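## Task

Thread the yellow divider onto the binder's rings so that both of its punched holes are on them, then shut the rings. The sheets already in the binder must stay on the rings. If a ring pierces a fresh hole in the divider, the task fails. The result must hold by itself at the end; anything kept in place only by the robot does not count.

## Robot and tools

Robot: two six-joint arms with parallel-finger grippers, named left_arm and right_arm, mounted on opposite sides of a table. The names are labels, not image sides. left_arm's base sits at (+0.054, +0.488, +0.119) m with quat_wxyz (+0.679, 0, 0, -0.734); right_arm's base sits at (-0.001, -0.494, +0.072) m with quat_wxyz (+0.827, 0, 0, +0.562).

Scene frame: origin at the table centre, +z up, table surface at z = +0.020 m, left_arm on the +y side. All printed gripper poses and velocities use this frame. The printed end_effector_position is the point between the finger pads, 3 to 4 cm short of the fingertips, and can be somewhat off, especially when the arm is stretched out. Fingers point along the gripper's +x axis and close along its y axis.

execute_actions takes "actions", a list holding one item or nothing, and an optional "pictures" boolean (images come by default). An empty list only reports the current state. A move is {"rows": [...], "steps": n}, with n from 1 to 15 control steps of 1/30 s each (default 15). A wait is {"steps": n} with n up to 300; it issues nothing new and returns once that many steps have passed since the previous result. A call that gets refused sends nothing at all.

Each row is one flat list of 14 numbers covering both arms, always all 14: left_arm's waist, shoulder, elbow, wrist pitch, wrist yaw, wrist roll, then its gripper opening, then the same seven for right_arm. The six joint values are absolute target angles in radians (the same values the Joint positions line prints), not offsets. One row is applied per step; if there are fewer rows than steps, the final row keeps repeating. Ranges per arm: waist -3.054 to 3.054, shoulder 0.000 to 3.142, elbow 0.000 to 2.356, wrist pitch -1.571 to 1.571, wrist yaw -1.571 to 1.571, wrist roll -3.142 to 3.142. The true stops may differ by up to 0.010 rad. A target beyond a stop by more than 0.010 rad and farther out than the current angle gets the call refused; a target just past the real stop is clipped, and the result may then report "joint sent to its limit" (possibly for an earlier move still in progress).

The opening is a unitless value from -1 to 1: +1 fully open (0.088 m between pads), empty fingers touch near -0.80, and anything lower adds nothing. Closing fully takes at least about 0.5 s. To hold something, keep commanding an opening well under grip_measured; the bigger the gap, the firmer the squeeze (about 34 N per pad at most). Slamming the fingers shut can overshoot the force and even pop them open.

Motion: each step, each joint's target is kept within a fixed lead of its measured angle (0.211 rad for waist, shoulder and elbow, 0.213 wrist pitch, 0.267 wrist yaw, 0.228 wrist roll), and the whole arm's targets are scaled back if they would carry the gripper more than 70 mm from where it is. Far moves therefore take several calls. Friction may leave a joint short of its target, especially at long reach, and tiny changes may not move it; read Joint positions after every move. Between calls the arms keep heading toward the last row sent until they settle or a step is HELD.

Result lines: the state line gives each gripper's position (m), quat_wxyz and velocities. Joint positions and Joint velocities list, per arm, the six joints (rad, rad/s) and then the pad gap (m, m/s). grip_measured is the measured opening on the command scale (each gripper may read off by about 1 mm). Joint torques give drive outputs in joint order, noisy and offset. "joint command not followed" means a clearance check altered or blocked joint targets; HELD marks steps on which a row was not sent. TORQUE FAULT means a joint hit its load limit (waist 16.8, shoulder 20.8, elbow 20.8, wrist pitch 5.49, wrist yaw 5.47, wrist roll 5.13 N m, held weight included) and the arm freezes for 10 s. MOTOR HOT warns from 50 °C; at 95 °C an OVER-TEMPERATURE FAULT holds the arm, and if it does not cool it goes limp and drops what it holds.

zoom_image takes "camera" (cam_high, cam_low, cam_left_wrist, cam_right_wrist, each 504x504) and "region" [x0, y0, x1, y1] in pixels from the top-left, at most 504 by 504, and returns a closer look at that camera's latest image. show_instructions returns the scene's reference images. read_manual returns licence texts only. finished_scene takes "scene", the current scene number, ends it irreversibly, grades it and starts the next task. Answering without any tool call ends everything.

Avoid: arms colliding or pressing on each other (mounts included), knocking or placing anything off the table, dropping or slipping objects, hard impacts and heavy shoving, tearing the divider on a ring, and leaving the work propped up by a gripper. Loose items may occasionally get a small push from outside.

Each tool is called after ">>>" as name(argument=value, ...), one argument or row to a line, values as JSON.

Reference images:

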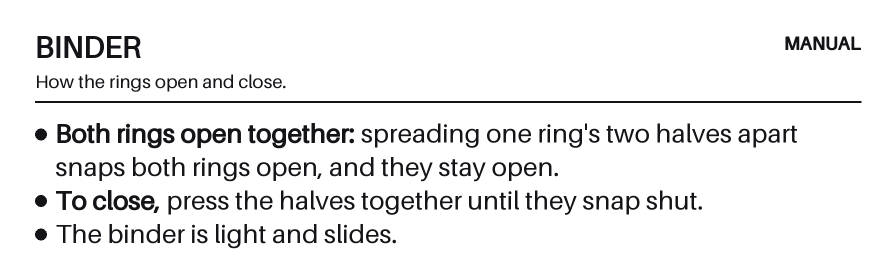

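## Session

>>> execute_actions(
  actions=[],
)

Scene clock: 0.00 s of 4050.00 s.
left_arm: end_effector_position=(+0.3125, +0.3872, +0.3251) grip_measured=+0.824 end_effector_quat_wxyz=(-0.303, +0.679, -0.394, -0.541) end_effector_velocity=(-0.001, +0.003, -0.001) end_effector_angular_velocity=(+0.022, +0.003, +0.008) | right_arm: end_effector_position=(+0.1153, -0.2013, +0.3929) grip_measured=+0.846 end_effector_quat_wxyz=(+0.827, +0.014, -0.019, +0.562) end_effector_velocity=(-0.000, -0.000, -0.004) end_effector_angular_velocity=(-0.014, -0.003, +0.005)
Joint positions: left_arm=[ 1.371  1.477  1.448 -1.381  0.171 -2.396  0.079] | right_arm=[-0.001  0.847  0.642  0.252 -0.003  0.002  0.08 ]
Joint velocities: left_arm=[-0.002 -0.002 -0.002 -0.007 -0.022 -0.007 -0.   ] | right_arm=[-0.002 -0.002 -0.007 -0.007 -0.007 -0.007  0.   ]
Joint torques (N m, as the arm reports them, + toward a larger angle): no reading
Heat: left arm: hottest wrist pitch 33 °C (+0.0 °C/min); right arm: hottest shoulder 32 °C (+0.0 °C/min).

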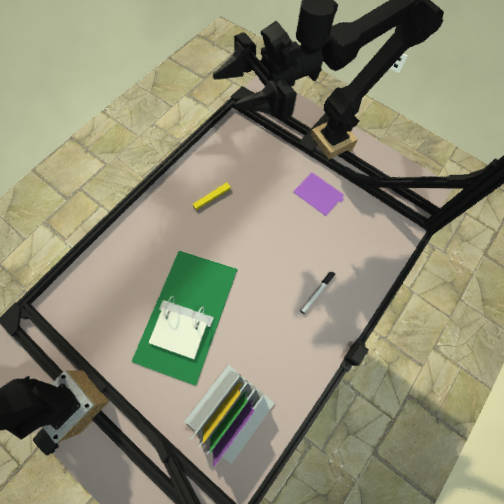

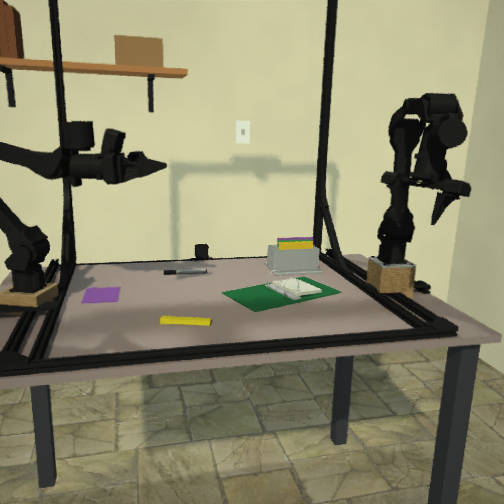

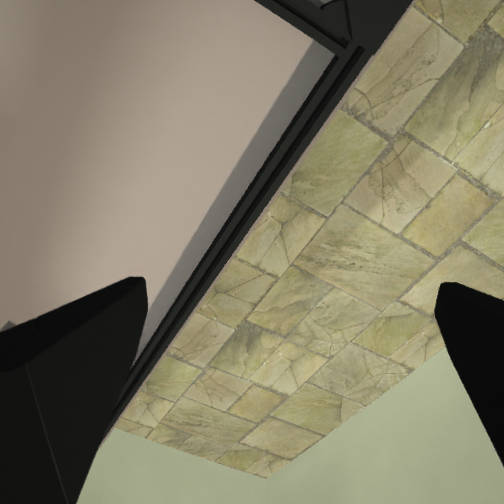

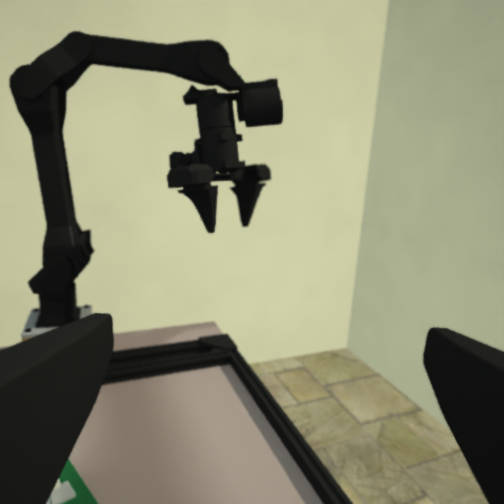

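>>> zoom_image(
  camera="cam_high",
  region=[110, 230, 300, 480],
)

>>> zoom_image(
  camera="cam_low",
  region=[200, 220, 360, 330],
)

Region (110, 230, 300, 480) of cam_high's 504x504 image, scaled by 2.016, with more detail than that image has; it fills the left 383 columns of this view, and the rest is white.

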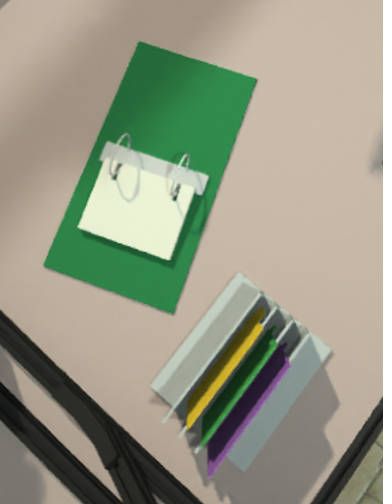

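Region (200, 220, 360, 330) of cam_low's 504x504 image, scaled by 3.150, with more detail than that image has; it fills the top 346 rows of this view, and the rest is white.

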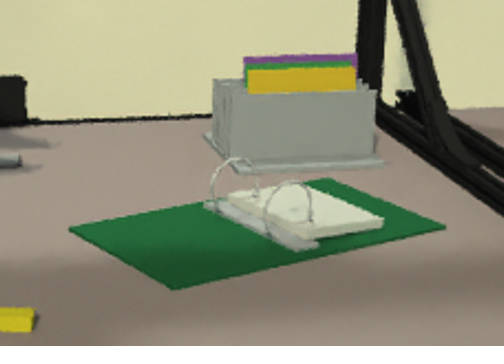

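>>> execute_actions(
  actions=[
    {"rows":[[1.371,1.477,1.448,-1.381,0.171,-2.396,1,0.215,1.927,1.867,-1.51,0,0,1]],"steps":15},
  ],
  pictures=false,
)

>>> execute_actions(
  actions=[
    {"steps":45},
  ],
)

Scene clock: 26.50 s of 4050.00 s.
left_arm: end_effector_position=(+0.3125, +0.3872, +0.3251) grip_measured=+0.985 end_effector_quat_wxyz=(-0.303, +0.679, -0.394, -0.541) end_effector_velocity=(-0.002, +0.003, +0.000) end_effector_angular_velocity=(+0.018, +0.004, +0.037) | right_arm: end_effector_position=(+0.0717, -0.0660, +0.3207) grip_measured=+1.000 end_effector_quat_wxyz=(+0.722, -0.210, +0.251, +0.609) end_effector_velocity=(+0.022, +0.182, -0.211) end_effector_angular_velocity=(-1.392, +0.247, +0.018)
Joint positions: left_arm=[ 1.371  1.477  1.448 -1.381  0.171 -2.396  0.087] | right_arm=[ 0.21   1.538  1.361 -0.49  -0.     0.002  0.088]
Joint velocities: left_arm=[-0.002 -0.007 -0.002 -0.007 -0.022 -0.037  0.001] | right_arm=[ 0.017  1.424  1.497 -1.487 -0.007  0.007  0.   ]
Joint torques (N m, as the arm reports them, + toward a larger angle): left_arm=[-0.07 -4.94  6.14  0.29  0.11  0.01] | right_arm=[ 0.44 -6.21  8.21  1.4   0.01 -0.07]
Heat: left arm: hottest wrist pitch 33 °C (+0.0 °C/min); right arm: hottest elbow 35 °C (+6.8 °C/min).
Steps of this call (steps 1 to 90: nothing new was sent; then 23.00 s passed at rest; steps 91 to 105: all 15 steps of this action). Readings (joint positions):
91: left_arm=[1.371 1.477 1.448 -1.381 0.171 -2.396] | right_arm=[0.011 0.863 0.659 0.225 0.006 0.002]
92: left_arm=[1.371 1.477 1.448 -1.381 0.171 -2.396] | right_arm=[0.052 0.898 0.703 0.173 0.011 0.002]
94: left_arm=[1.371 1.477 1.448 -1.381 0.171 -2.396] | right_arm=[0.135 1.000 0.808 0.077 0.001 0.002]
98: left_arm=[1.371 1.477 1.448 -1.381 0.171 -2.396] | right_arm=[0.198 1.199 1.009 -0.130 -0.001 0.002]
105: the state above

Scene clock: 28.00 s of 4050.00 s.
left_arm: end_effector_position=(+0.3125, +0.3872, +0.3251) grip_measured=+0.987 end_effector_quat_wxyz=(-0.303, +0.679, -0.394, -0.541) end_effector_velocity=(-0.005, +0.002, -0.001) end_effector_angular_velocity=(+0.011, +0.024, +0.020) | right_arm: end_effector_position=(+0.0584, -0.1412, +0.2537) grip_measured=+1.000 end_effector_quat_wxyz=(+0.543, -0.454, +0.538, +0.459) end_effector_velocity=(-0.003, -0.001, +0.001) end_effector_angular_velocity=(+0.001, +0.022, +0.005)
Joint positions: left_arm=[ 1.371  1.477  1.448 -1.381  0.171 -2.396  0.087] | right_arm=[ 0.212  1.91   1.858 -1.508 -0.     0.002  0.088]
Joint velocities: left_arm=[-0.002 -0.002 -0.002 -0.022 -0.007 -0.022  0.   ] | right_arm=[-0.002 -0.002  0.002 -0.007 -0.022 -0.007  0.   ]
Joint torques (N m, as the arm reports them, + toward a larger angle): left_arm=[-0.09 -4.96  6.18  0.3   0.08  0.01] | right_arm=[ 0.26 -7.58  6.92  0.28 -0.02 -0.06]
Heat: left arm: hottest wrist pitch 33 °C (+0.0 °C/min); right arm: hottest elbow 35 °C (+6.4 °C/min).
Steps of this call (steps 1 to 45: the robot went on to your last target). Readings (joint positions):
1: left_arm=[1.371 1.477 1.448 -1.381 0.171 -2.396] | right_arm=[0.211 1.586 1.411 -0.542 -0.000 0.002]
2: left_arm=[1.371 1.477 1.448 -1.381 0.171 -2.396] | right_arm=[0.211 1.634 1.462 -0.594 -0.000 0.002]
4: left_arm=[1.371 1.477 1.448 -1.381 0.171 -2.396] | right_arm=[0.211 1.729 1.562 -0.697 -0.000 0.002]
8: left_arm=[1.371 1.477 1.448 -1.381 0.171 -2.396] | right_arm=[0.212 1.879 1.745 -0.904 -0.000 0.002]
45: the state above
All arms were judged still, so your last target was given up. Only a new action makes them travel on or press farther. Fingers that are still opening or closing keep moving.

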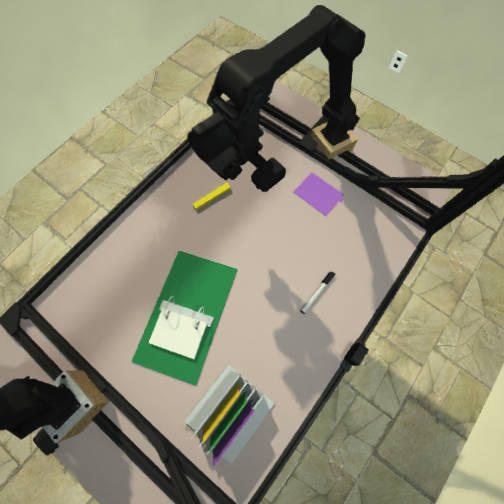

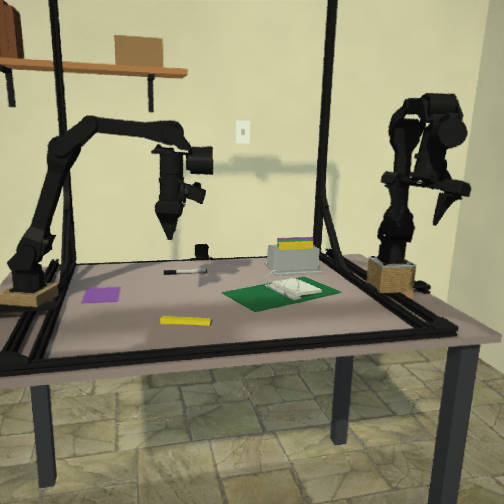

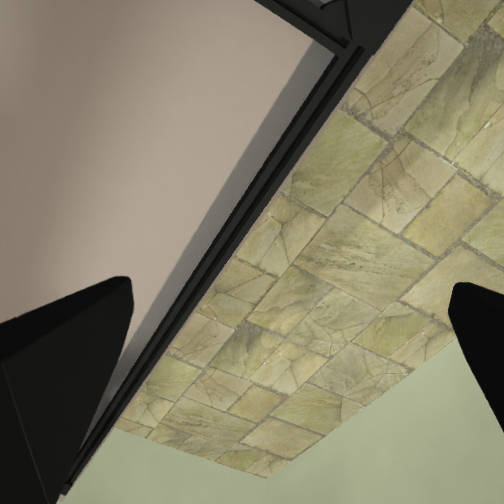

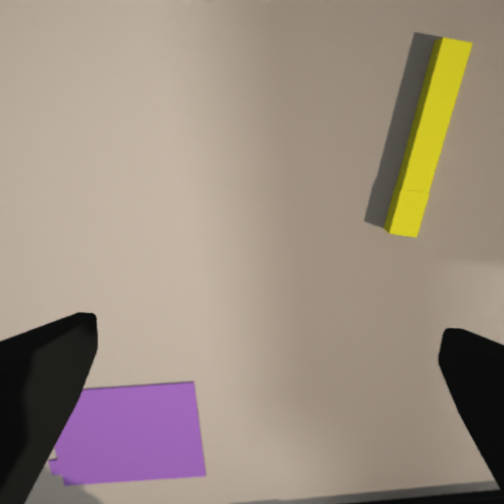

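>>> execute_actions(
  actions=[
    {"rows":[[-0.32,1.927,1.867,-1.51,0,0,1,0.215,1.6,1.5,-1.45,0,0,1]],"steps":15},
  ],
  pictures=false,
)

>>> execute_actions(
  actions=[
    {"steps":75},
  ],
)

Scene clock: 50.13 s of 4050.00 s.
left_arm: end_effector_position=(+0.2599, +0.1961, +0.2958) grip_measured=+0.987 end_effector_quat_wxyz=(-0.663, +0.236, -0.669, -0.237) end_effector_velocity=(-0.412, -0.311, +0.014) end_effector_angular_velocity=(-0.012, -0.067, -3.043) | right_arm: end_effector_position=(+0.0464, -0.2128, +0.2584) grip_measured=+1.000 end_effector_quat_wxyz=(+0.547, -0.451, +0.534, +0.462) end_effector_velocity=(-0.002, -0.009, -0.006) end_effector_angular_velocity=(-0.030, +0.012, +0.005)
Joint positions: left_arm=[ 0.697  1.915  1.845 -1.503  0.008 -1.635  0.087] | right_arm=[ 0.212  1.611  1.517 -1.453 -0.     0.002  0.088]
Joint velocities: left_arm=[-1.468  0.046  0.12  -0.037 -0.051  1.575 -0.   ] | right_arm=[-0.002 -0.012 -0.037 -0.007 -0.007 -0.007  0.   ]
Joint torques (N m, as the arm reports them, + toward a larger angle): left_arm=[-0.39 -7.6   6.96 -0.24 -0.24  0.15] | right_arm=[ 0.26 -8.41  4.2   0.6   0.01 -0.07]
Heat: left arm: hottest wrist pitch 34 °C (+1.2 °C/min); right arm: hottest shoulder 36 °C (+4.8 °C/min).
Steps of this call (steps 1 to 90: nothing new was sent; then 18.63 s passed at rest; steps 91 to 105: all 15 steps of this action). Readings (joint positions):
91: left_arm=[1.356 1.501 1.473 -1.415 0.137 -2.361] | right_arm=[0.212 1.891 1.837 -1.487 -0.000 0.002]
92: left_arm=[1.310 1.543 1.527 -1.455 0.094 -2.302] | right_arm=[0.212 1.855 1.785 -1.467 -0.000 0.002]
94: left_arm=[1.209 1.640 1.635 -1.460 0.055 -2.191] | right_arm=[0.212 1.764 1.682 -1.473 -0.000 0.002]
98: left_arm=[1.026 1.813 1.783 -1.488 0.022 -1.994] | right_arm=[0.212 1.628 1.567 -1.462 -0.000 0.002]
105: the state above

Scene clock: 52.63 s of 4050.00 s.
left_arm: end_effector_position=(-0.0854, +0.1568, +0.2978) grip_measured=+0.987 end_effector_quat_wxyz=(+0.392, +0.586, +0.394, -0.589) end_effector_velocity=(-0.001, +0.002, -0.001) end_effector_angular_velocity=(+0.014, +0.002, +0.005) | right_arm: end_effector_position=(+0.0463, -0.2133, +0.2585) grip_measured=+1.000 end_effector_quat_wxyz=(+0.547, -0.450, +0.533, +0.462) end_effector_velocity=(-0.001, -0.002, -0.001) end_effector_angular_velocity=(-0.011, +0.009, +0.005)
Joint positions: left_arm=[-0.318  1.92   1.86  -1.508  0.004 -0.004  0.087] | right_arm=[ 0.212  1.608  1.514 -1.452 -0.     0.002  0.088]
Joint velocities: left_arm=[-0.002  0.002 -0.002 -0.007  0.007 -0.007  0.   ] | right_arm=[-0.002  0.002 -0.002 -0.007 -0.007 -0.007  0.   ]
Joint torques (N m, as the arm reports them, + toward a larger angle): left_arm=[-0.19 -7.3   6.9   0.03 -0.16  0.14] | right_arm=[ 0.31 -7.88  4.2   0.56 -0.01 -0.05]
Heat: left arm: hottest wrist pitch 34 °C (+1.1 °C/min); right arm: hottest shoulder 37 °C (+5.7 °C/min).
Steps of this call (steps 1 to 60: the robot went on to your last target; steps 61 to 75: nothing new was sent). Readings (joint positions):
1: left_arm=[0.648 1.917 1.849 -1.504 0.007 -1.583] | right_arm=[0.212 1.611 1.517 -1.452 -0.000 0.002]
2: left_arm=[0.600 1.917 1.852 -1.504 0.007 -1.531] | right_arm=[0.212 1.610 1.516 -1.452 -0.000 0.002]
4: left_arm=[0.503 1.917 1.857 -1.505 0.007 -1.429] | right_arm=[0.212 1.609 1.516 -1.452 -0.000 0.002]
8: left_arm=[0.312 1.918 1.859 -1.505 0.006 -1.223] | right_arm=[0.212 1.608 1.515 -1.452 -0.000 0.002]
75: the state above
All arms were judged still, so your last target was given up. Only a new action makes them travel on or press farther. Fingers that are still opening or closing keep moving.

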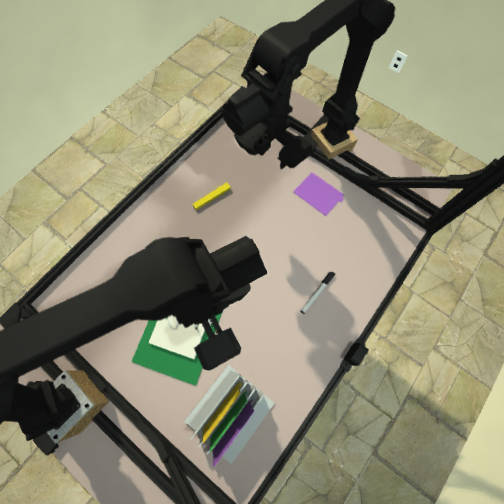

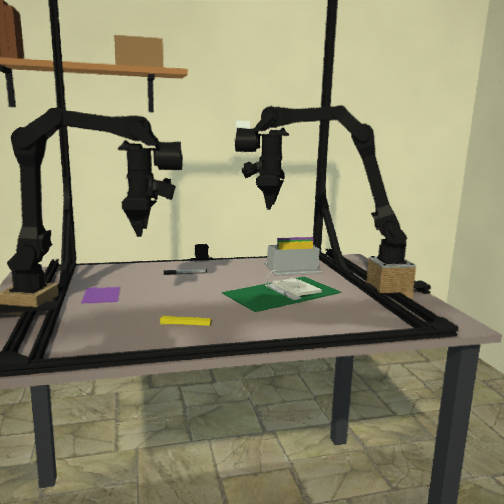

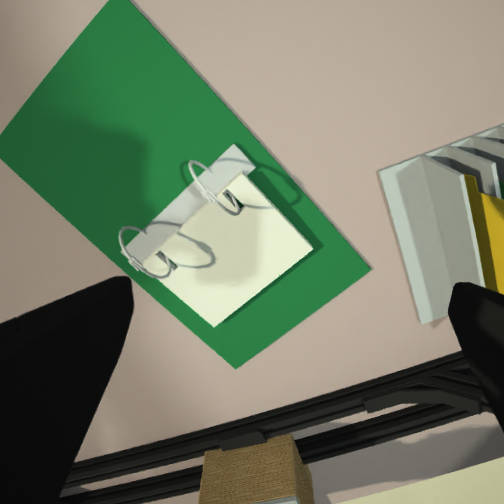

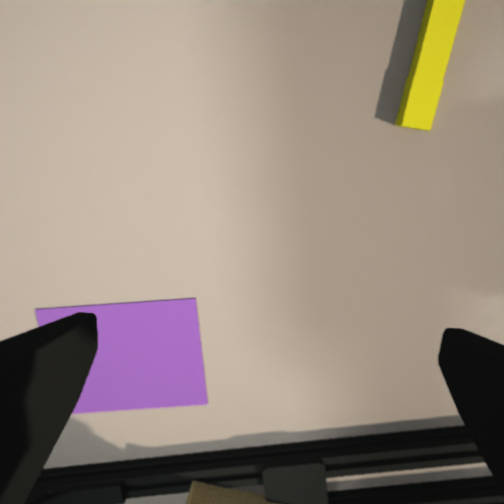

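>>> zoom_image(
  camera="cam_left_wrist",
  region=[90, 120, 330, 340],
)

Region (90, 120, 330, 340) of cam_left_wrist's 504x504 image, scaled by 2.100, with more detail than that image has; it fills the top 462 rows of this view, and the rest is white.

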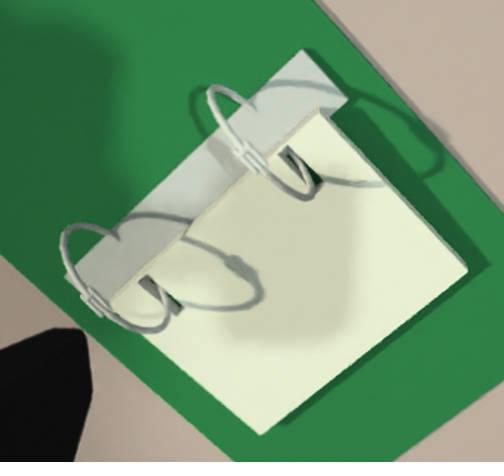

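>>> execute_actions(
  actions=[
    {"rows":[[0.627,1.821,0.731,-0.481,1.047,1.571,-0.85,0.215,1.6,1.5,-1.45,0,0,1]],"steps":15},
  ],
  pictures=false,
)

>>> execute_actions(
  actions=[
    {"steps":45},
  ],
)

Scene clock: 118.93 s of 4050.00 s.
left_arm: end_effector_position=(+0.0499, +0.1273, +0.2122) grip_measured=-0.760 end_effector_quat_wxyz=(+0.285, +0.232, +0.328, -0.870) end_effector_velocity=(+0.416, +0.119, -0.197) end_effector_angular_velocity=(-1.635, +0.350, +0.432) | right_arm: end_effector_position=(+0.0462, -0.2134, +0.2585) grip_measured=+1.000 end_effector_quat_wxyz=(+0.547, -0.450, +0.533, +0.462) end_effector_velocity=(+0.000, -0.003, -0.001) end_effector_angular_velocity=(-0.011, +0.009, +0.000)
Joint positions: left_arm=[ 0.409  1.835  1.145 -0.731  0.93   0.811  0.002] | right_arm=[ 0.212  1.607  1.514 -1.452 -0.     0.002  0.088]
Joint velocities: left_arm=[ 1.541 -0.037 -1.463  1.56   1.018  1.619 -0.175] | right_arm=[-0.007 -0.002 -0.007 -0.007 -0.007 -0.007  0.   ]
Joint torques (N m, as the arm reports them, + toward a larger angle): left_arm=[ 0.01 -8.58  4.05  0.35  0.89  0.18] | right_arm=[ 0.46 -8.05  4.4   0.56  0.02 -0.08]
Heat: left arm: hottest shoulder 36 °C (+2.0 °C/min); right arm: hottest shoulder 41 °C (+4.0 °C/min).
Steps of this call (steps 1 to 90: nothing new was sent; then 62.80 s passed at rest; steps 91 to 105: all 15 steps of this action). Readings (joint positions):
91: left_arm=[-0.307 1.909 1.834 -1.472 0.048 0.035] | right_arm=[0.212 1.607 1.514 -1.452 -0.000 0.002]
92: left_arm=[-0.270 1.886 1.784 -1.410 0.128 0.097] | right_arm=[0.212 1.607 1.514 -1.452 -0.000 0.002]
94: left_arm=[-0.169 1.854 1.688 -1.311 0.252 0.206] | right_arm=[0.212 1.607 1.514 -1.452 -0.000 0.002]
98: left_arm=[0.045 1.836 1.494 -1.098 0.507 0.426] | right_arm=[0.212 1.607 1.514 -1.452 -0.000 0.002]
105: the state above

Scene clock: 120.43 s of 4050.00 s.
left_arm: end_effector_position=(+0.0742, +0.2040, +0.1448) grip_measured=-0.809 end_effector_quat_wxyz=(+0.260, +0.251, +0.074, -0.929) end_effector_velocity=(-0.001, -0.001, +0.001) end_effector_angular_velocity=(-0.005, +0.006, +0.001) | right_arm: end_effector_position=(+0.0462, -0.2134, +0.2585) grip_measured=+1.000 end_effector_quat_wxyz=(+0.547, -0.450, +0.533, +0.462) end_effector_velocity=(-0.002, +0.001, +0.000) end_effector_angular_velocity=(+0.011, +0.020, +0.020)
Joint positions: left_arm=[ 0.625  1.828  0.737 -0.483  1.042  1.567  0.   ] | right_arm=[ 0.212  1.607  1.514 -1.452 -0.     0.002  0.088]
Joint velocities: left_arm=[-0.002 -0.002 -0.002  0.007  0.007 -0.007  0.   ] | right_arm=[-0.002 -0.002 -0.002  0.007 -0.022 -0.022  0.   ]
Joint torques (N m, as the arm reports them, + toward a larger angle): left_arm=[ 0.19 -6.49  3.12  0.19  0.91  0.16] | right_arm=[ 0.36 -8.06  4.13  0.58  0.   -0.04]
Heat: left arm: hottest shoulder 36 °C (+2.0 °C/min); right arm: hottest shoulder 41 °C (+3.0 °C/min).
Steps of this call (steps 1 to 45: the robot went on to your last target). Readings (joint positions):
1: left_arm=[0.461 1.834 1.096 -0.678 0.960 0.866] | right_arm=[0.212 1.607 1.514 -1.452 -0.000 0.002]
2: left_arm=[0.512 1.833 1.047 -0.626 0.981 0.922] | right_arm=[0.212 1.607 1.514 -1.452 -0.000 0.002]
4: left_arm=[0.585 1.831 0.950 -0.556 1.005 1.034] | right_arm=[0.212 1.607 1.514 -1.452 -0.000 0.002]
8: left_arm=[0.617 1.830 0.786 -0.512 1.028 1.254] | right_arm=[0.212 1.607 1.514 -1.452 -0.000 0.002]
45: the state above
All arms were judged still, so your last target was given up. Only a new action makes them travel on or press farther. Fingers that are still opening or closing keep moving.

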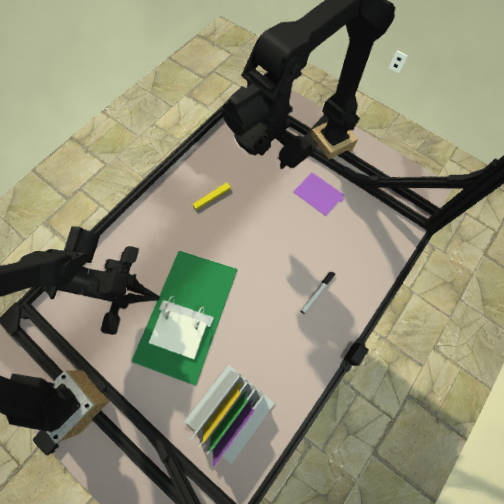

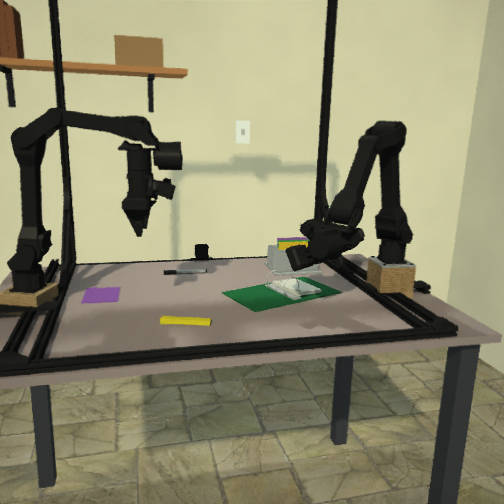

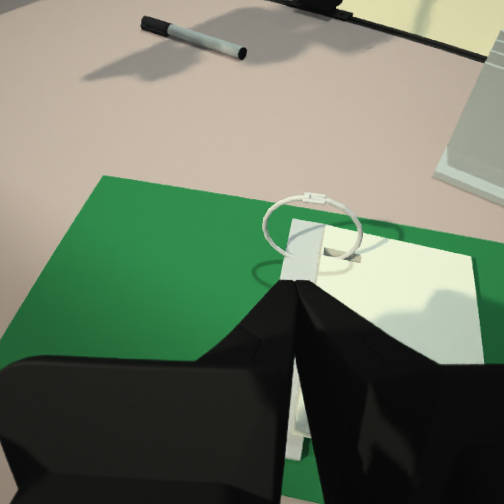

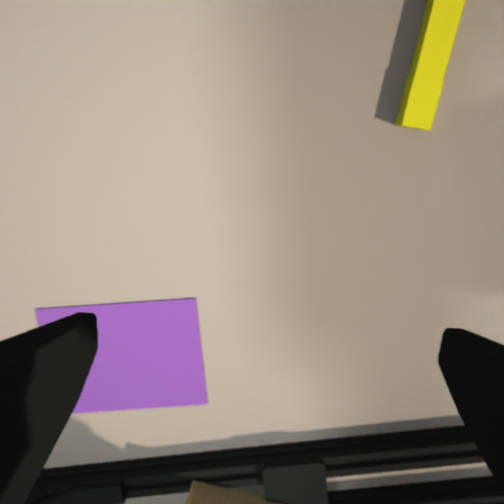

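>>> execute_actions(
  actions=[
    {"rows":[[0.627,1.95,0.71,-0.33,1.047,1.571,-0.85,0.1,1.3,1.2,-1.3,0,0,1],[0.627,2.067,0.691,-0.195,1.047,1.571,-0.85,0.0,1.0,0.8,-1.0,0,0,1]],"steps":15},
  ],
  pictures=false,
)

>>> execute_actions(
  actions=[
    {"steps":20},
  ],
)

Scene clock: 124.33 s of 4050.00 s.
left_arm: end_effector_position=(+0.0741, +0.2041, +0.0857) grip_measured=-0.809 end_effector_quat_wxyz=(+0.262, +0.249, +0.069, -0.930) end_effector_velocity=(-0.002, +0.000, -0.009) end_effector_angular_velocity=(+0.007, -0.004, -0.004) | right_arm: end_effector_position=(+0.0791, -0.2907, +0.2213) grip_measured=+1.000 end_effector_quat_wxyz=(+0.688, -0.312, +0.457, +0.469) end_effector_velocity=(-0.041, -0.117, -0.230) end_effector_angular_velocity=(-0.576, +0.236, -0.031)
Joint positions: left_arm=[ 0.626  2.057  0.691 -0.2    1.047  1.567  0.   ] | right_arm=[ 0.005  1.025  0.868 -1.016  0.001  0.001  0.088]
Joint velocities: left_arm=[-0.007  0.032 -0.002  0.037 -0.007 -0.007  0.   ] | right_arm=[-0.027 -0.056 -0.73   0.051 -0.007  0.007  0.   ]
Joint torques (N m, as the arm reports them, + toward a larger angle): left_arm=[ 0.06 -5.09  2.6   0.22  0.74  0.17] | right_arm=[-0.26 -4.51  6.38  1.57 -0.04 -0.01]
Heat: left arm: hottest shoulder 36 °C (+3.1 °C/min); right arm: hottest shoulder 41 °C (+3.1 °C/min).
Steps of this call (steps 1 to 90: nothing new was sent; then 0.40 s passed at rest; steps 91 to 105: all 15 steps of this action). Readings (joint positions):
91: left_arm=[0.625 1.838 0.734 -0.463 1.046 1.567] | right_arm=[0.208 1.587 1.493 -1.425 -0.002 0.001]
92: left_arm=[0.625 1.866 0.730 -0.408 1.051 1.568] | right_arm=[0.186 1.547 1.441 -1.364 -0.006 0.001]
94: left_arm=[0.625 1.954 0.725 -0.306 1.051 1.567] | right_arm=[0.094 1.450 1.338 -1.275 -0.004 0.001]
98: left_arm=[0.626 2.044 0.692 -0.234 1.047 1.567] | right_arm=[0.012 1.241 1.153 -1.085 0.002 0.001]
105: the state above

Scene clock: 125.00 s of 4050.00 s.
left_arm: end_effector_position=(+0.0742, +0.2040, +0.0852) grip_measured=-0.809 end_effector_quat_wxyz=(+0.262, +0.250, +0.069, -0.930) end_effector_velocity=(-0.003, +0.003, +0.001) end_effector_angular_velocity=(+0.012, +0.016, +0.001) | right_arm: end_effector_position=(+0.0768, -0.2976, +0.2091) grip_measured=+1.000 end_effector_quat_wxyz=(+0.685, -0.316, +0.463, +0.465) end_effector_velocity=(-0.001, -0.002, -0.000) end_effector_angular_velocity=(-0.001, +0.005, +0.007)
Joint positions: left_arm=[ 0.626  2.059  0.691 -0.197  1.047  1.567  0.   ] | right_arm=[ 0.003  1.005  0.816 -1.001  0.001  0.001  0.088]
Joint velocities: left_arm=[-0.002 -0.002 -0.007 -0.007  0.007 -0.007  0.   ] | right_arm=[-0.002 -0.007 -0.002 -0.007 -0.007 -0.007  0.   ]
Joint torques (N m, as the arm reports them, + toward a larger angle): left_arm=[ 0.04 -5.03  2.57  0.21  0.73  0.14] | right_arm=[-0.19 -3.71  4.56  1.14 -0.04  0.  ]
Heat: left arm: hottest shoulder 36 °C (+3.0 °C/min); right arm: hottest shoulder 41 °C (+3.0 °C/min).
Steps of this call (steps 1 to 20: the robot went on to your last target). Readings (joint positions):
1: left_arm=[0.626 2.057 0.691 -0.199 1.047 1.567] | right_arm=[0.005 1.023 0.848 -1.013 0.001 0.001]
2: left_arm=[0.626 2.058 0.691 -0.199 1.047 1.567] | right_arm=[0.004 1.022 0.835 -1.011 0.001 0.001]
4: left_arm=[0.626 2.058 0.691 -0.198 1.047 1.567] | right_arm=[0.004 1.016 0.823 -1.005 0.001 0.001]
8: left_arm=[0.626 2.059 0.691 -0.197 1.047 1.567] | right_arm=[0.003 1.007 0.820 -1.001 0.001 0.001]
20: the state above

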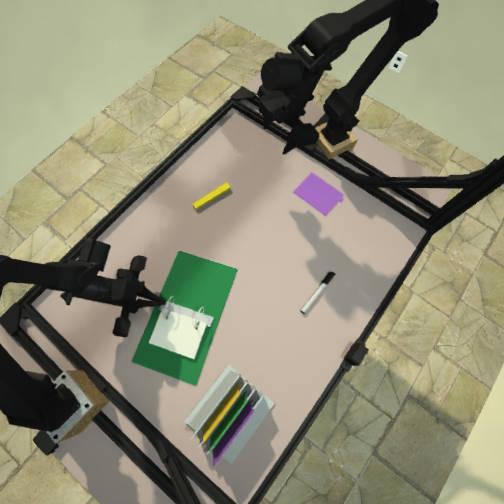

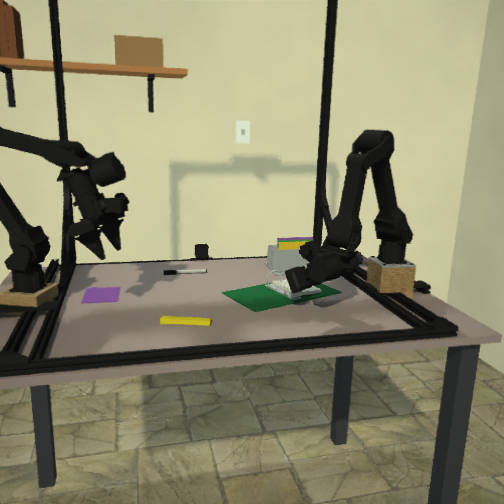

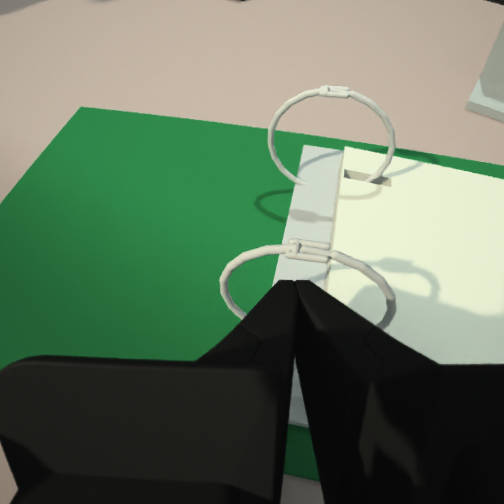

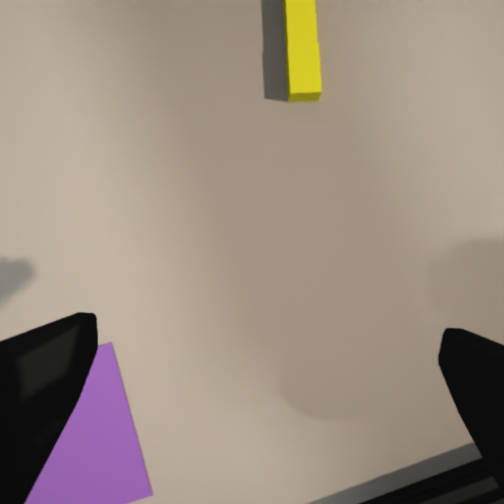

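>>> execute_actions(
  actions=[
    {"rows":[[0.60,2.09,0.705,-0.185,1.047,1.571,-0.85,0.0,1.0,0.8,-1.0,0,0,1],[0.58,2.105,0.712,-0.178,1.047,1.571,-0.85,0.0,1.0,0.8,-1.0,0,0,1],[0.565,2.122,0.72,-0.171,1.047,1.571,-0.85,0.0,1.0,0.8,-1.0,0,0,1]],"steps":15},
  ],
)

Scene clock: 147.23 s of 4050.00 s.
left_arm: end_effector_position=(+0.0597, +0.1994, +0.0749) grip_measured=-0.809 end_effector_quat_wxyz=(+0.234, +0.251, +0.064, -0.937) end_effector_velocity=(-0.003, +0.001, -0.001) end_effector_angular_velocity=(+0.013, +0.015, -0.004) | right_arm: end_effector_position=(+0.0767, -0.2977, +0.2090) grip_measured=+1.000 end_effector_quat_wxyz=(+0.685, -0.316, +0.463, +0.465) end_effector_velocity=(-0.001, -0.003, -0.003) end_effector_angular_velocity=(-0.012, +0.003, +0.016)
Joint positions: left_arm=[ 0.568  2.113  0.715 -0.173  1.047  1.567  0.   ] | right_arm=[ 0.003  1.005  0.816 -1.001  0.001  0.001  0.088]
Joint velocities: left_arm=[-0.007  0.007  0.002 -0.007  0.007 -0.007  0.   ] | right_arm=[-0.007 -0.002 -0.007 -0.007 -0.007 -0.022  0.   ]
Joint torques (N m, as the arm reports them, + toward a larger angle): left_arm=[-0.18 -5.17  3.08  0.19  0.73  0.1 ] | right_arm=[-0.34 -3.54  4.68  1.15 -0.03 -0.02]
Heat: left arm: hottest shoulder 35 °C (+0.0 °C/min); right arm: hottest shoulder 38 °C (-2.0 °C/min).
Steps of this call (steps 1 to 15: the robot went on to your last target; steps 16 to 90: nothing new was sent; then 18.73 s passed at rest; steps 91 to 105: all 15 steps of this action). Readings (joint positions):
91: left_arm=[0.625 2.062 0.692 -0.195 1.047 1.567] | right_arm=[0.003 1.005 0.816 -1.001 0.001 0.001]
92: left_arm=[0.619 2.068 0.695 -0.191 1.047 1.567] | right_arm=[0.003 1.005 0.816 -1.001 0.001 0.001]
94: left_arm=[0.596 2.088 0.704 -0.182 1.047 1.567] | right_arm=[0.003 1.005 0.816 -1.001 0.001 0.001]
98: left_arm=[0.571 2.109 0.711 -0.176 1.047 1.567] | right_arm=[0.003 1.005 0.816 -1.001 0.001 0.001]
105: the state above

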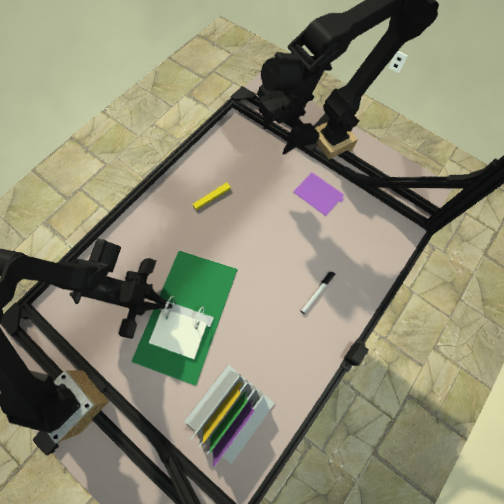

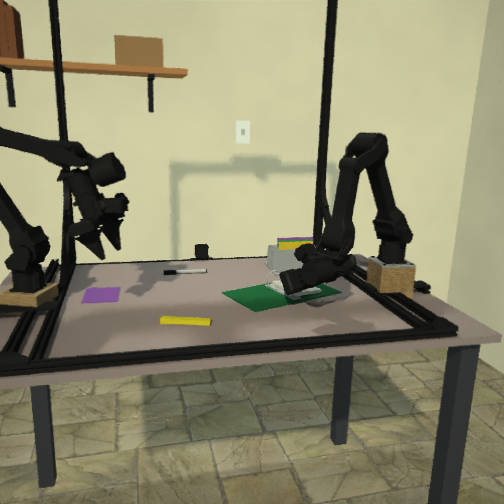

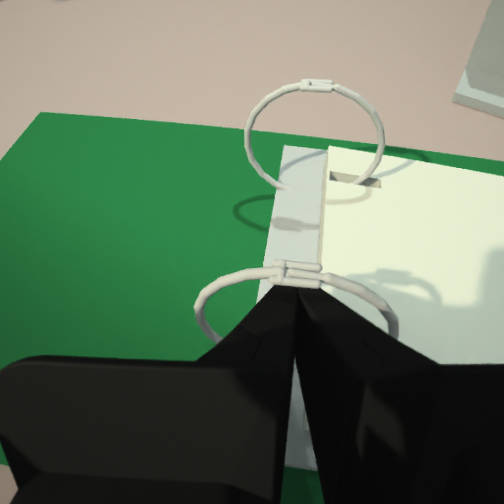

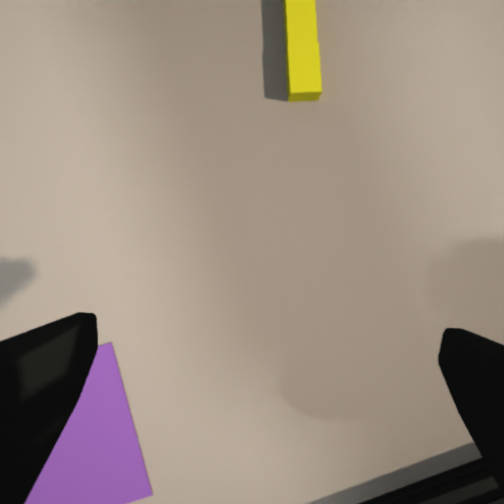

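>>> execute_actions(
  actions=[
    {"rows":[[0.56,2.14,0.72,-0.155,1.047,1.571,-0.85,0.0,1.0,0.8,-1.0,0,0,1],[0.55,2.16,0.724,-0.14,1.047,1.571,-0.85,0.0,1.0,0.8,-1.0,0,0,1],[0.543,2.178,0.729,-0.125,1.047,1.571,-0.85,0.0,1.0,0.8,-1.0,0,0,1]],"steps":15},
  ],
)

>>> zoom_image(
  camera="cam_low",
  region=[240, 240, 360, 320],
)

Scene clock: 160.80 s of 4050.00 s.
left_arm: end_effector_position=(+0.0541, +0.1978, +0.0625) grip_measured=-0.809 end_effector_quat_wxyz=(+0.224, +0.251, +0.062, -0.940) end_effector_velocity=(-0.001, -0.000, -0.002) end_effector_angular_velocity=(+0.018, +0.001, +0.004) | right_arm: end_effector_position=(+0.0768, -0.2978, +0.2088) grip_measured=+1.000 end_effector_quat_wxyz=(+0.685, -0.316, +0.464, +0.465) end_effector_velocity=(-0.003, -0.001, -0.001) end_effector_angular_velocity=(-0.000, +0.019, +0.013)
Joint positions: left_arm=[ 0.546  2.169  0.725 -0.127  1.047  1.567  0.   ] | right_arm=[ 0.003  1.005  0.815 -1.001  0.001  0.001  0.088]
Joint velocities: left_arm=[-0.007  0.007  0.002  0.007 -0.007 -0.022  0.   ] | right_arm=[-0.002 -0.002 -0.002 -0.007 -0.022 -0.007  0.   ]
Joint torques (N m, as the arm reports them, + toward a larger angle): left_arm=[-0.15 -5.43  2.76  0.17  0.72  0.14] | right_arm=[-0.19 -3.72  4.93  1.13 -0.06  0.01]
Heat: left arm: hottest shoulder 35 °C (+0.0 °C/min); right arm: hottest shoulder 37 °C (-3.0 °C/min).
Steps of this call (steps 1 to 15: the robot went on to your last target; steps 16 to 90: nothing new was sent; then 10.07 s passed at rest; steps 91 to 105: all 15 steps of this action). Readings (joint positions):
91: left_arm=[0.567 2.116 0.715 -0.171 1.047 1.567] | right_arm=[0.003 1.005 0.815 -1.001 0.001 0.001]
92: left_arm=[0.566 2.121 0.716 -0.164 1.047 1.567] | right_arm=[0.003 1.005 0.815 -1.001 0.001 0.001]
94: left_arm=[0.557 2.141 0.721 -0.146 1.047 1.567] | right_arm=[0.003 1.005 0.815 -1.001 0.001 0.001]
98: left_arm=[0.547 2.166 0.723 -0.133 1.047 1.567] | right_arm=[0.003 1.005 0.815 -1.001 0.001 0.001]
105: the state above

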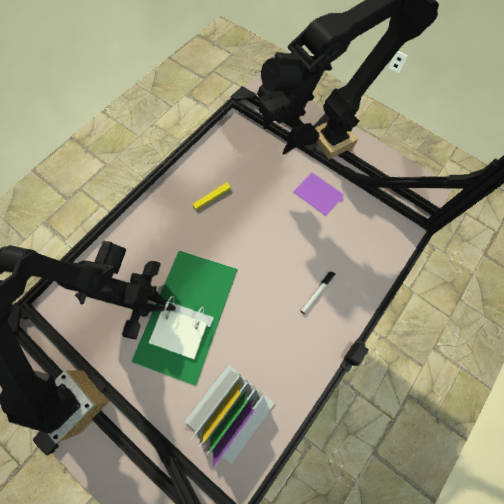

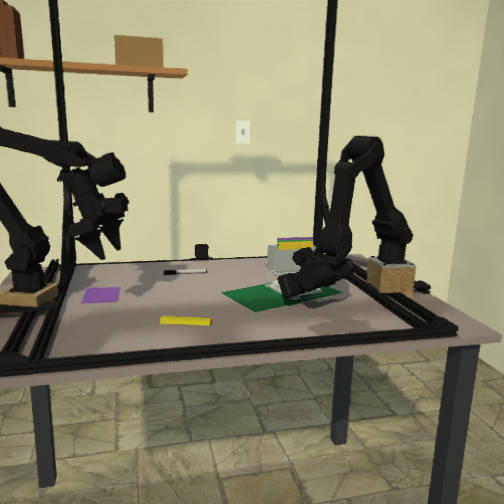

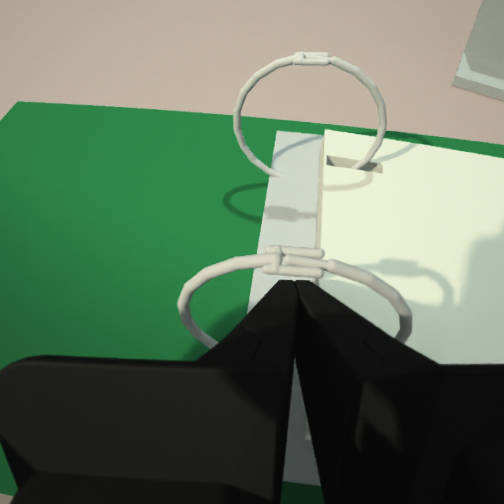

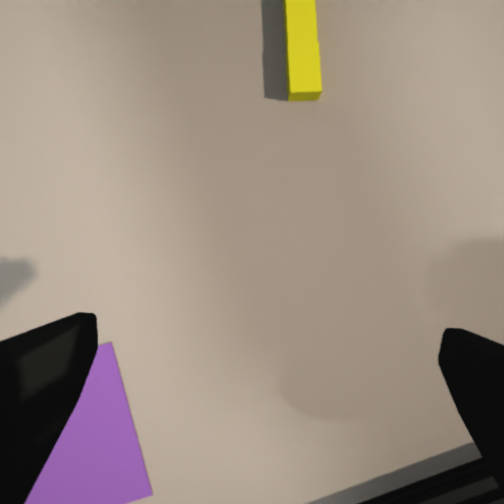

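Region (240, 240, 360, 320) of cam_low's 504x504 image, scaled by 4.200, with more detail than that image has.

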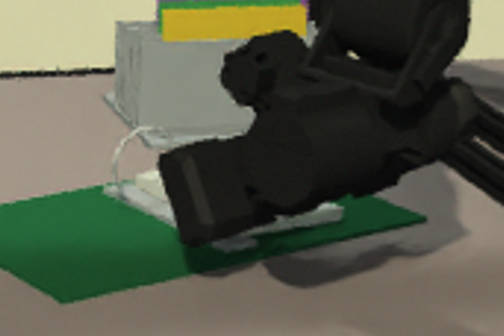

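>>> execute_actions(
  actions=[
    {"rows":[[0.523,2.185,0.729,-0.12,1.047,1.571,-0.85,0.0,1.0,0.8,-1.0,0,0,1]],"steps":10},
  ],
  pictures=false,
)

>>> execute_actions(
  actions=[
    {"rows":[[0.523,2.185,0.729,-0.12,1.047,1.571,-0.6,0.0,1.0,0.8,-1.0,0,0,1],[0.523,2.185,0.729,-0.12,1.047,1.571,-0.6,0.0,1.0,0.8,-1.0,0,0,1],[0.523,2.185,0.729,-0.12,1.047,1.571,-0.6,0.0,1.0,0.8,-1.0,0,0,1],[0.523,2.185,0.729,-0.12,1.047,1.571,-0.4,0.0,1.0,0.8,-1.0,0,0,1],[0.523,2.185,0.729,-0.12,1.047,1.571,-0.4,0.0,1.0,0.8,-1.0,0,0,1],[0.523,2.185,0.729,-0.12,1.047,1.571,-0.4,0.0,1.0,0.8,-1.0,0,0,1],[0.523,2.185,0.729,-0.12,1.047,1.571,-0.2,0.0,1.0,0.8,-1.0,0,0,1]],"steps":15},
  ],
)

Scene clock: 169.13 s of 4050.00 s.
left_arm: end_effector_position=(+0.0482, +0.1982, +0.0608) grip_measured=-0.809 end_effector_quat_wxyz=(+0.214, +0.252, +0.060, -0.942) end_effector_velocity=(+0.000, -0.000, -0.001) end_effector_angular_velocity=(+0.002, -0.007, +0.001) | right_arm: end_effector_position=(+0.0768, -0.2978, +0.2088) grip_measured=+1.000 end_effector_quat_wxyz=(+0.685, -0.316, +0.464, +0.465) end_effector_velocity=(-0.001, -0.002, -0.001) end_effector_angular_velocity=(-0.003, +0.012, -0.007)
Joint positions: left_arm=[ 0.526  2.176  0.725 -0.122  1.047  1.568  0.   ] | right_arm=[ 0.003  1.004  0.814 -1.001  0.001  0.001  0.088]
Joint velocities: left_arm=[-0.002 -0.002 -0.002  0.007 -0.007 -0.007  0.   ] | right_arm=[-0.002 -0.002 -0.002 -0.007 -0.007  0.007  0.   ]
Joint torques (N m, as the arm reports them, + toward a larger angle): left_arm=[-0.16 -5.33  2.59  0.19  0.71  0.13] | right_arm=[-0.33 -3.62  4.91  1.14 -0.03 -0.04]
Heat: left arm: hottest shoulder 35 °C (-1.0 °C/min); right arm: hottest shoulder 37 °C (-4.0 °C/min).
Steps of this call (steps 1 to 15: the robot went on to your last target; steps 16 to 90: nothing new was sent; then 5.00 s passed at rest; steps 91 to 100: all 10 steps of this action). Readings (joint positions):
91: left_arm=[0.545 2.171 0.725 -0.126 1.047 1.568] | right_arm=[0.003 1.004 0.814 -1.001 0.001 0.001]
92: left_arm=[0.540 2.172 0.725 -0.124 1.047 1.568] | right_arm=[0.003 1.004 0.814 -1.001 0.001 0.001]
94: left_arm=[0.532 2.174 0.725 -0.123 1.047 1.568] | right_arm=[0.003 1.004 0.814 -1.001 0.001 0.001]
98: left_arm=[0.526 2.176 0.725 -0.122 1.047 1.568] | right_arm=[0.003 1.004 0.814 -1.001 0.001 0.001]
100: the state above

Scene clock: 169.63 s of 4050.00 s.
left_arm: end_effector_position=(+0.0478, +0.1971, +0.0615) grip_measured=-0.250 end_effector_quat_wxyz=(+0.215, +0.248, +0.060, -0.943) end_effector_velocity=(-0.003, +0.004, -0.001) end_effector_angular_velocity=(+0.029, +0.006, -0.004) | right_arm: end_effector_position=(+0.0768, -0.2978, +0.2088) grip_measured=+1.000 end_effector_quat_wxyz=(+0.685, -0.316, +0.464, +0.465) end_effector_velocity=(+0.002, +0.001, +0.001) end_effector_angular_velocity=(+0.001, -0.017, +0.015)
Joint positions: left_arm=[ 0.525  2.179  0.728 -0.121  1.055  1.564  0.027] | right_arm=[ 0.003  1.004  0.814 -1.001  0.001  0.001  0.088]
Joint velocities: left_arm=[-0.007 -0.002 -0.002 -0.022 -0.007 -0.007  0.011] | right_arm=[-0.002  0.002  0.002  0.007  0.007 -0.022  0.   ]
Joint torques (N m, as the arm reports them, + toward a larger angle): left_arm=[-0.15 -5.59  2.3   0.16  0.49  0.26] | right_arm=[-0.24 -3.63  5.09  1.16 -0.02  0.02]
Heat: left arm: hottest shoulder 35 °C (-1.0 °C/min); right arm: hottest shoulder 37 °C (-4.0 °C/min).
Steps of this call (steps 1 to 15: all 15 steps of this action). Readings (joint positions):
1: left_arm=[0.526 2.176 0.725 -0.122 1.047 1.568] | right_arm=[0.003 1.004 0.814 -1.001 0.001 0.001]
2: left_arm=[0.526 2.177 0.725 -0.121 1.047 1.568] | right_arm=[0.003 1.004 0.814 -1.001 0.001 0.001]
4: left_arm=[0.526 2.177 0.726 -0.119 1.046 1.568] | right_arm=[0.003 1.004 0.814 -1.001 0.001 0.001]
8: left_arm=[0.526 2.177 0.728 -0.118 1.041 1.569] | right_arm=[0.003 1.004 0.814 -1.001 0.001 0.001]
15: the state above

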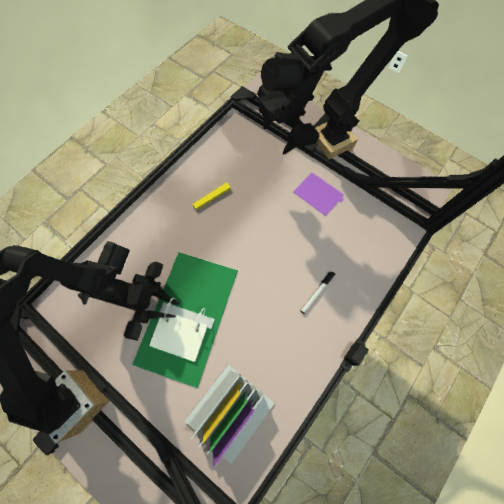

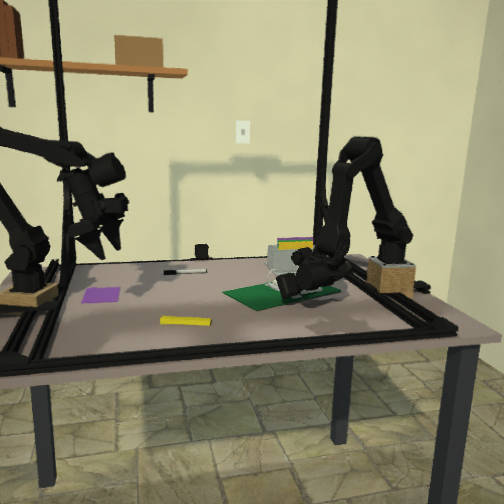

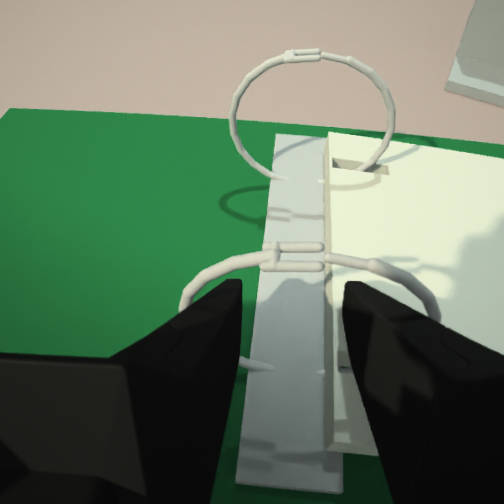

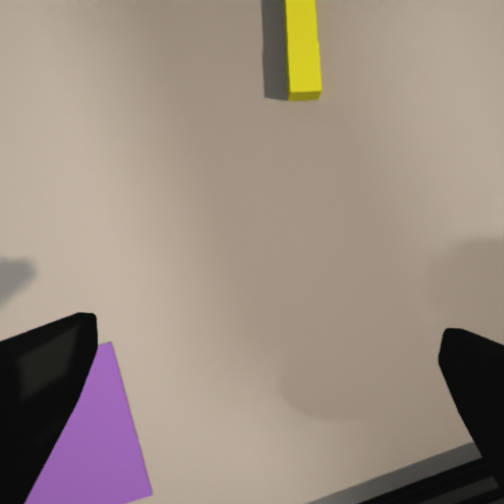

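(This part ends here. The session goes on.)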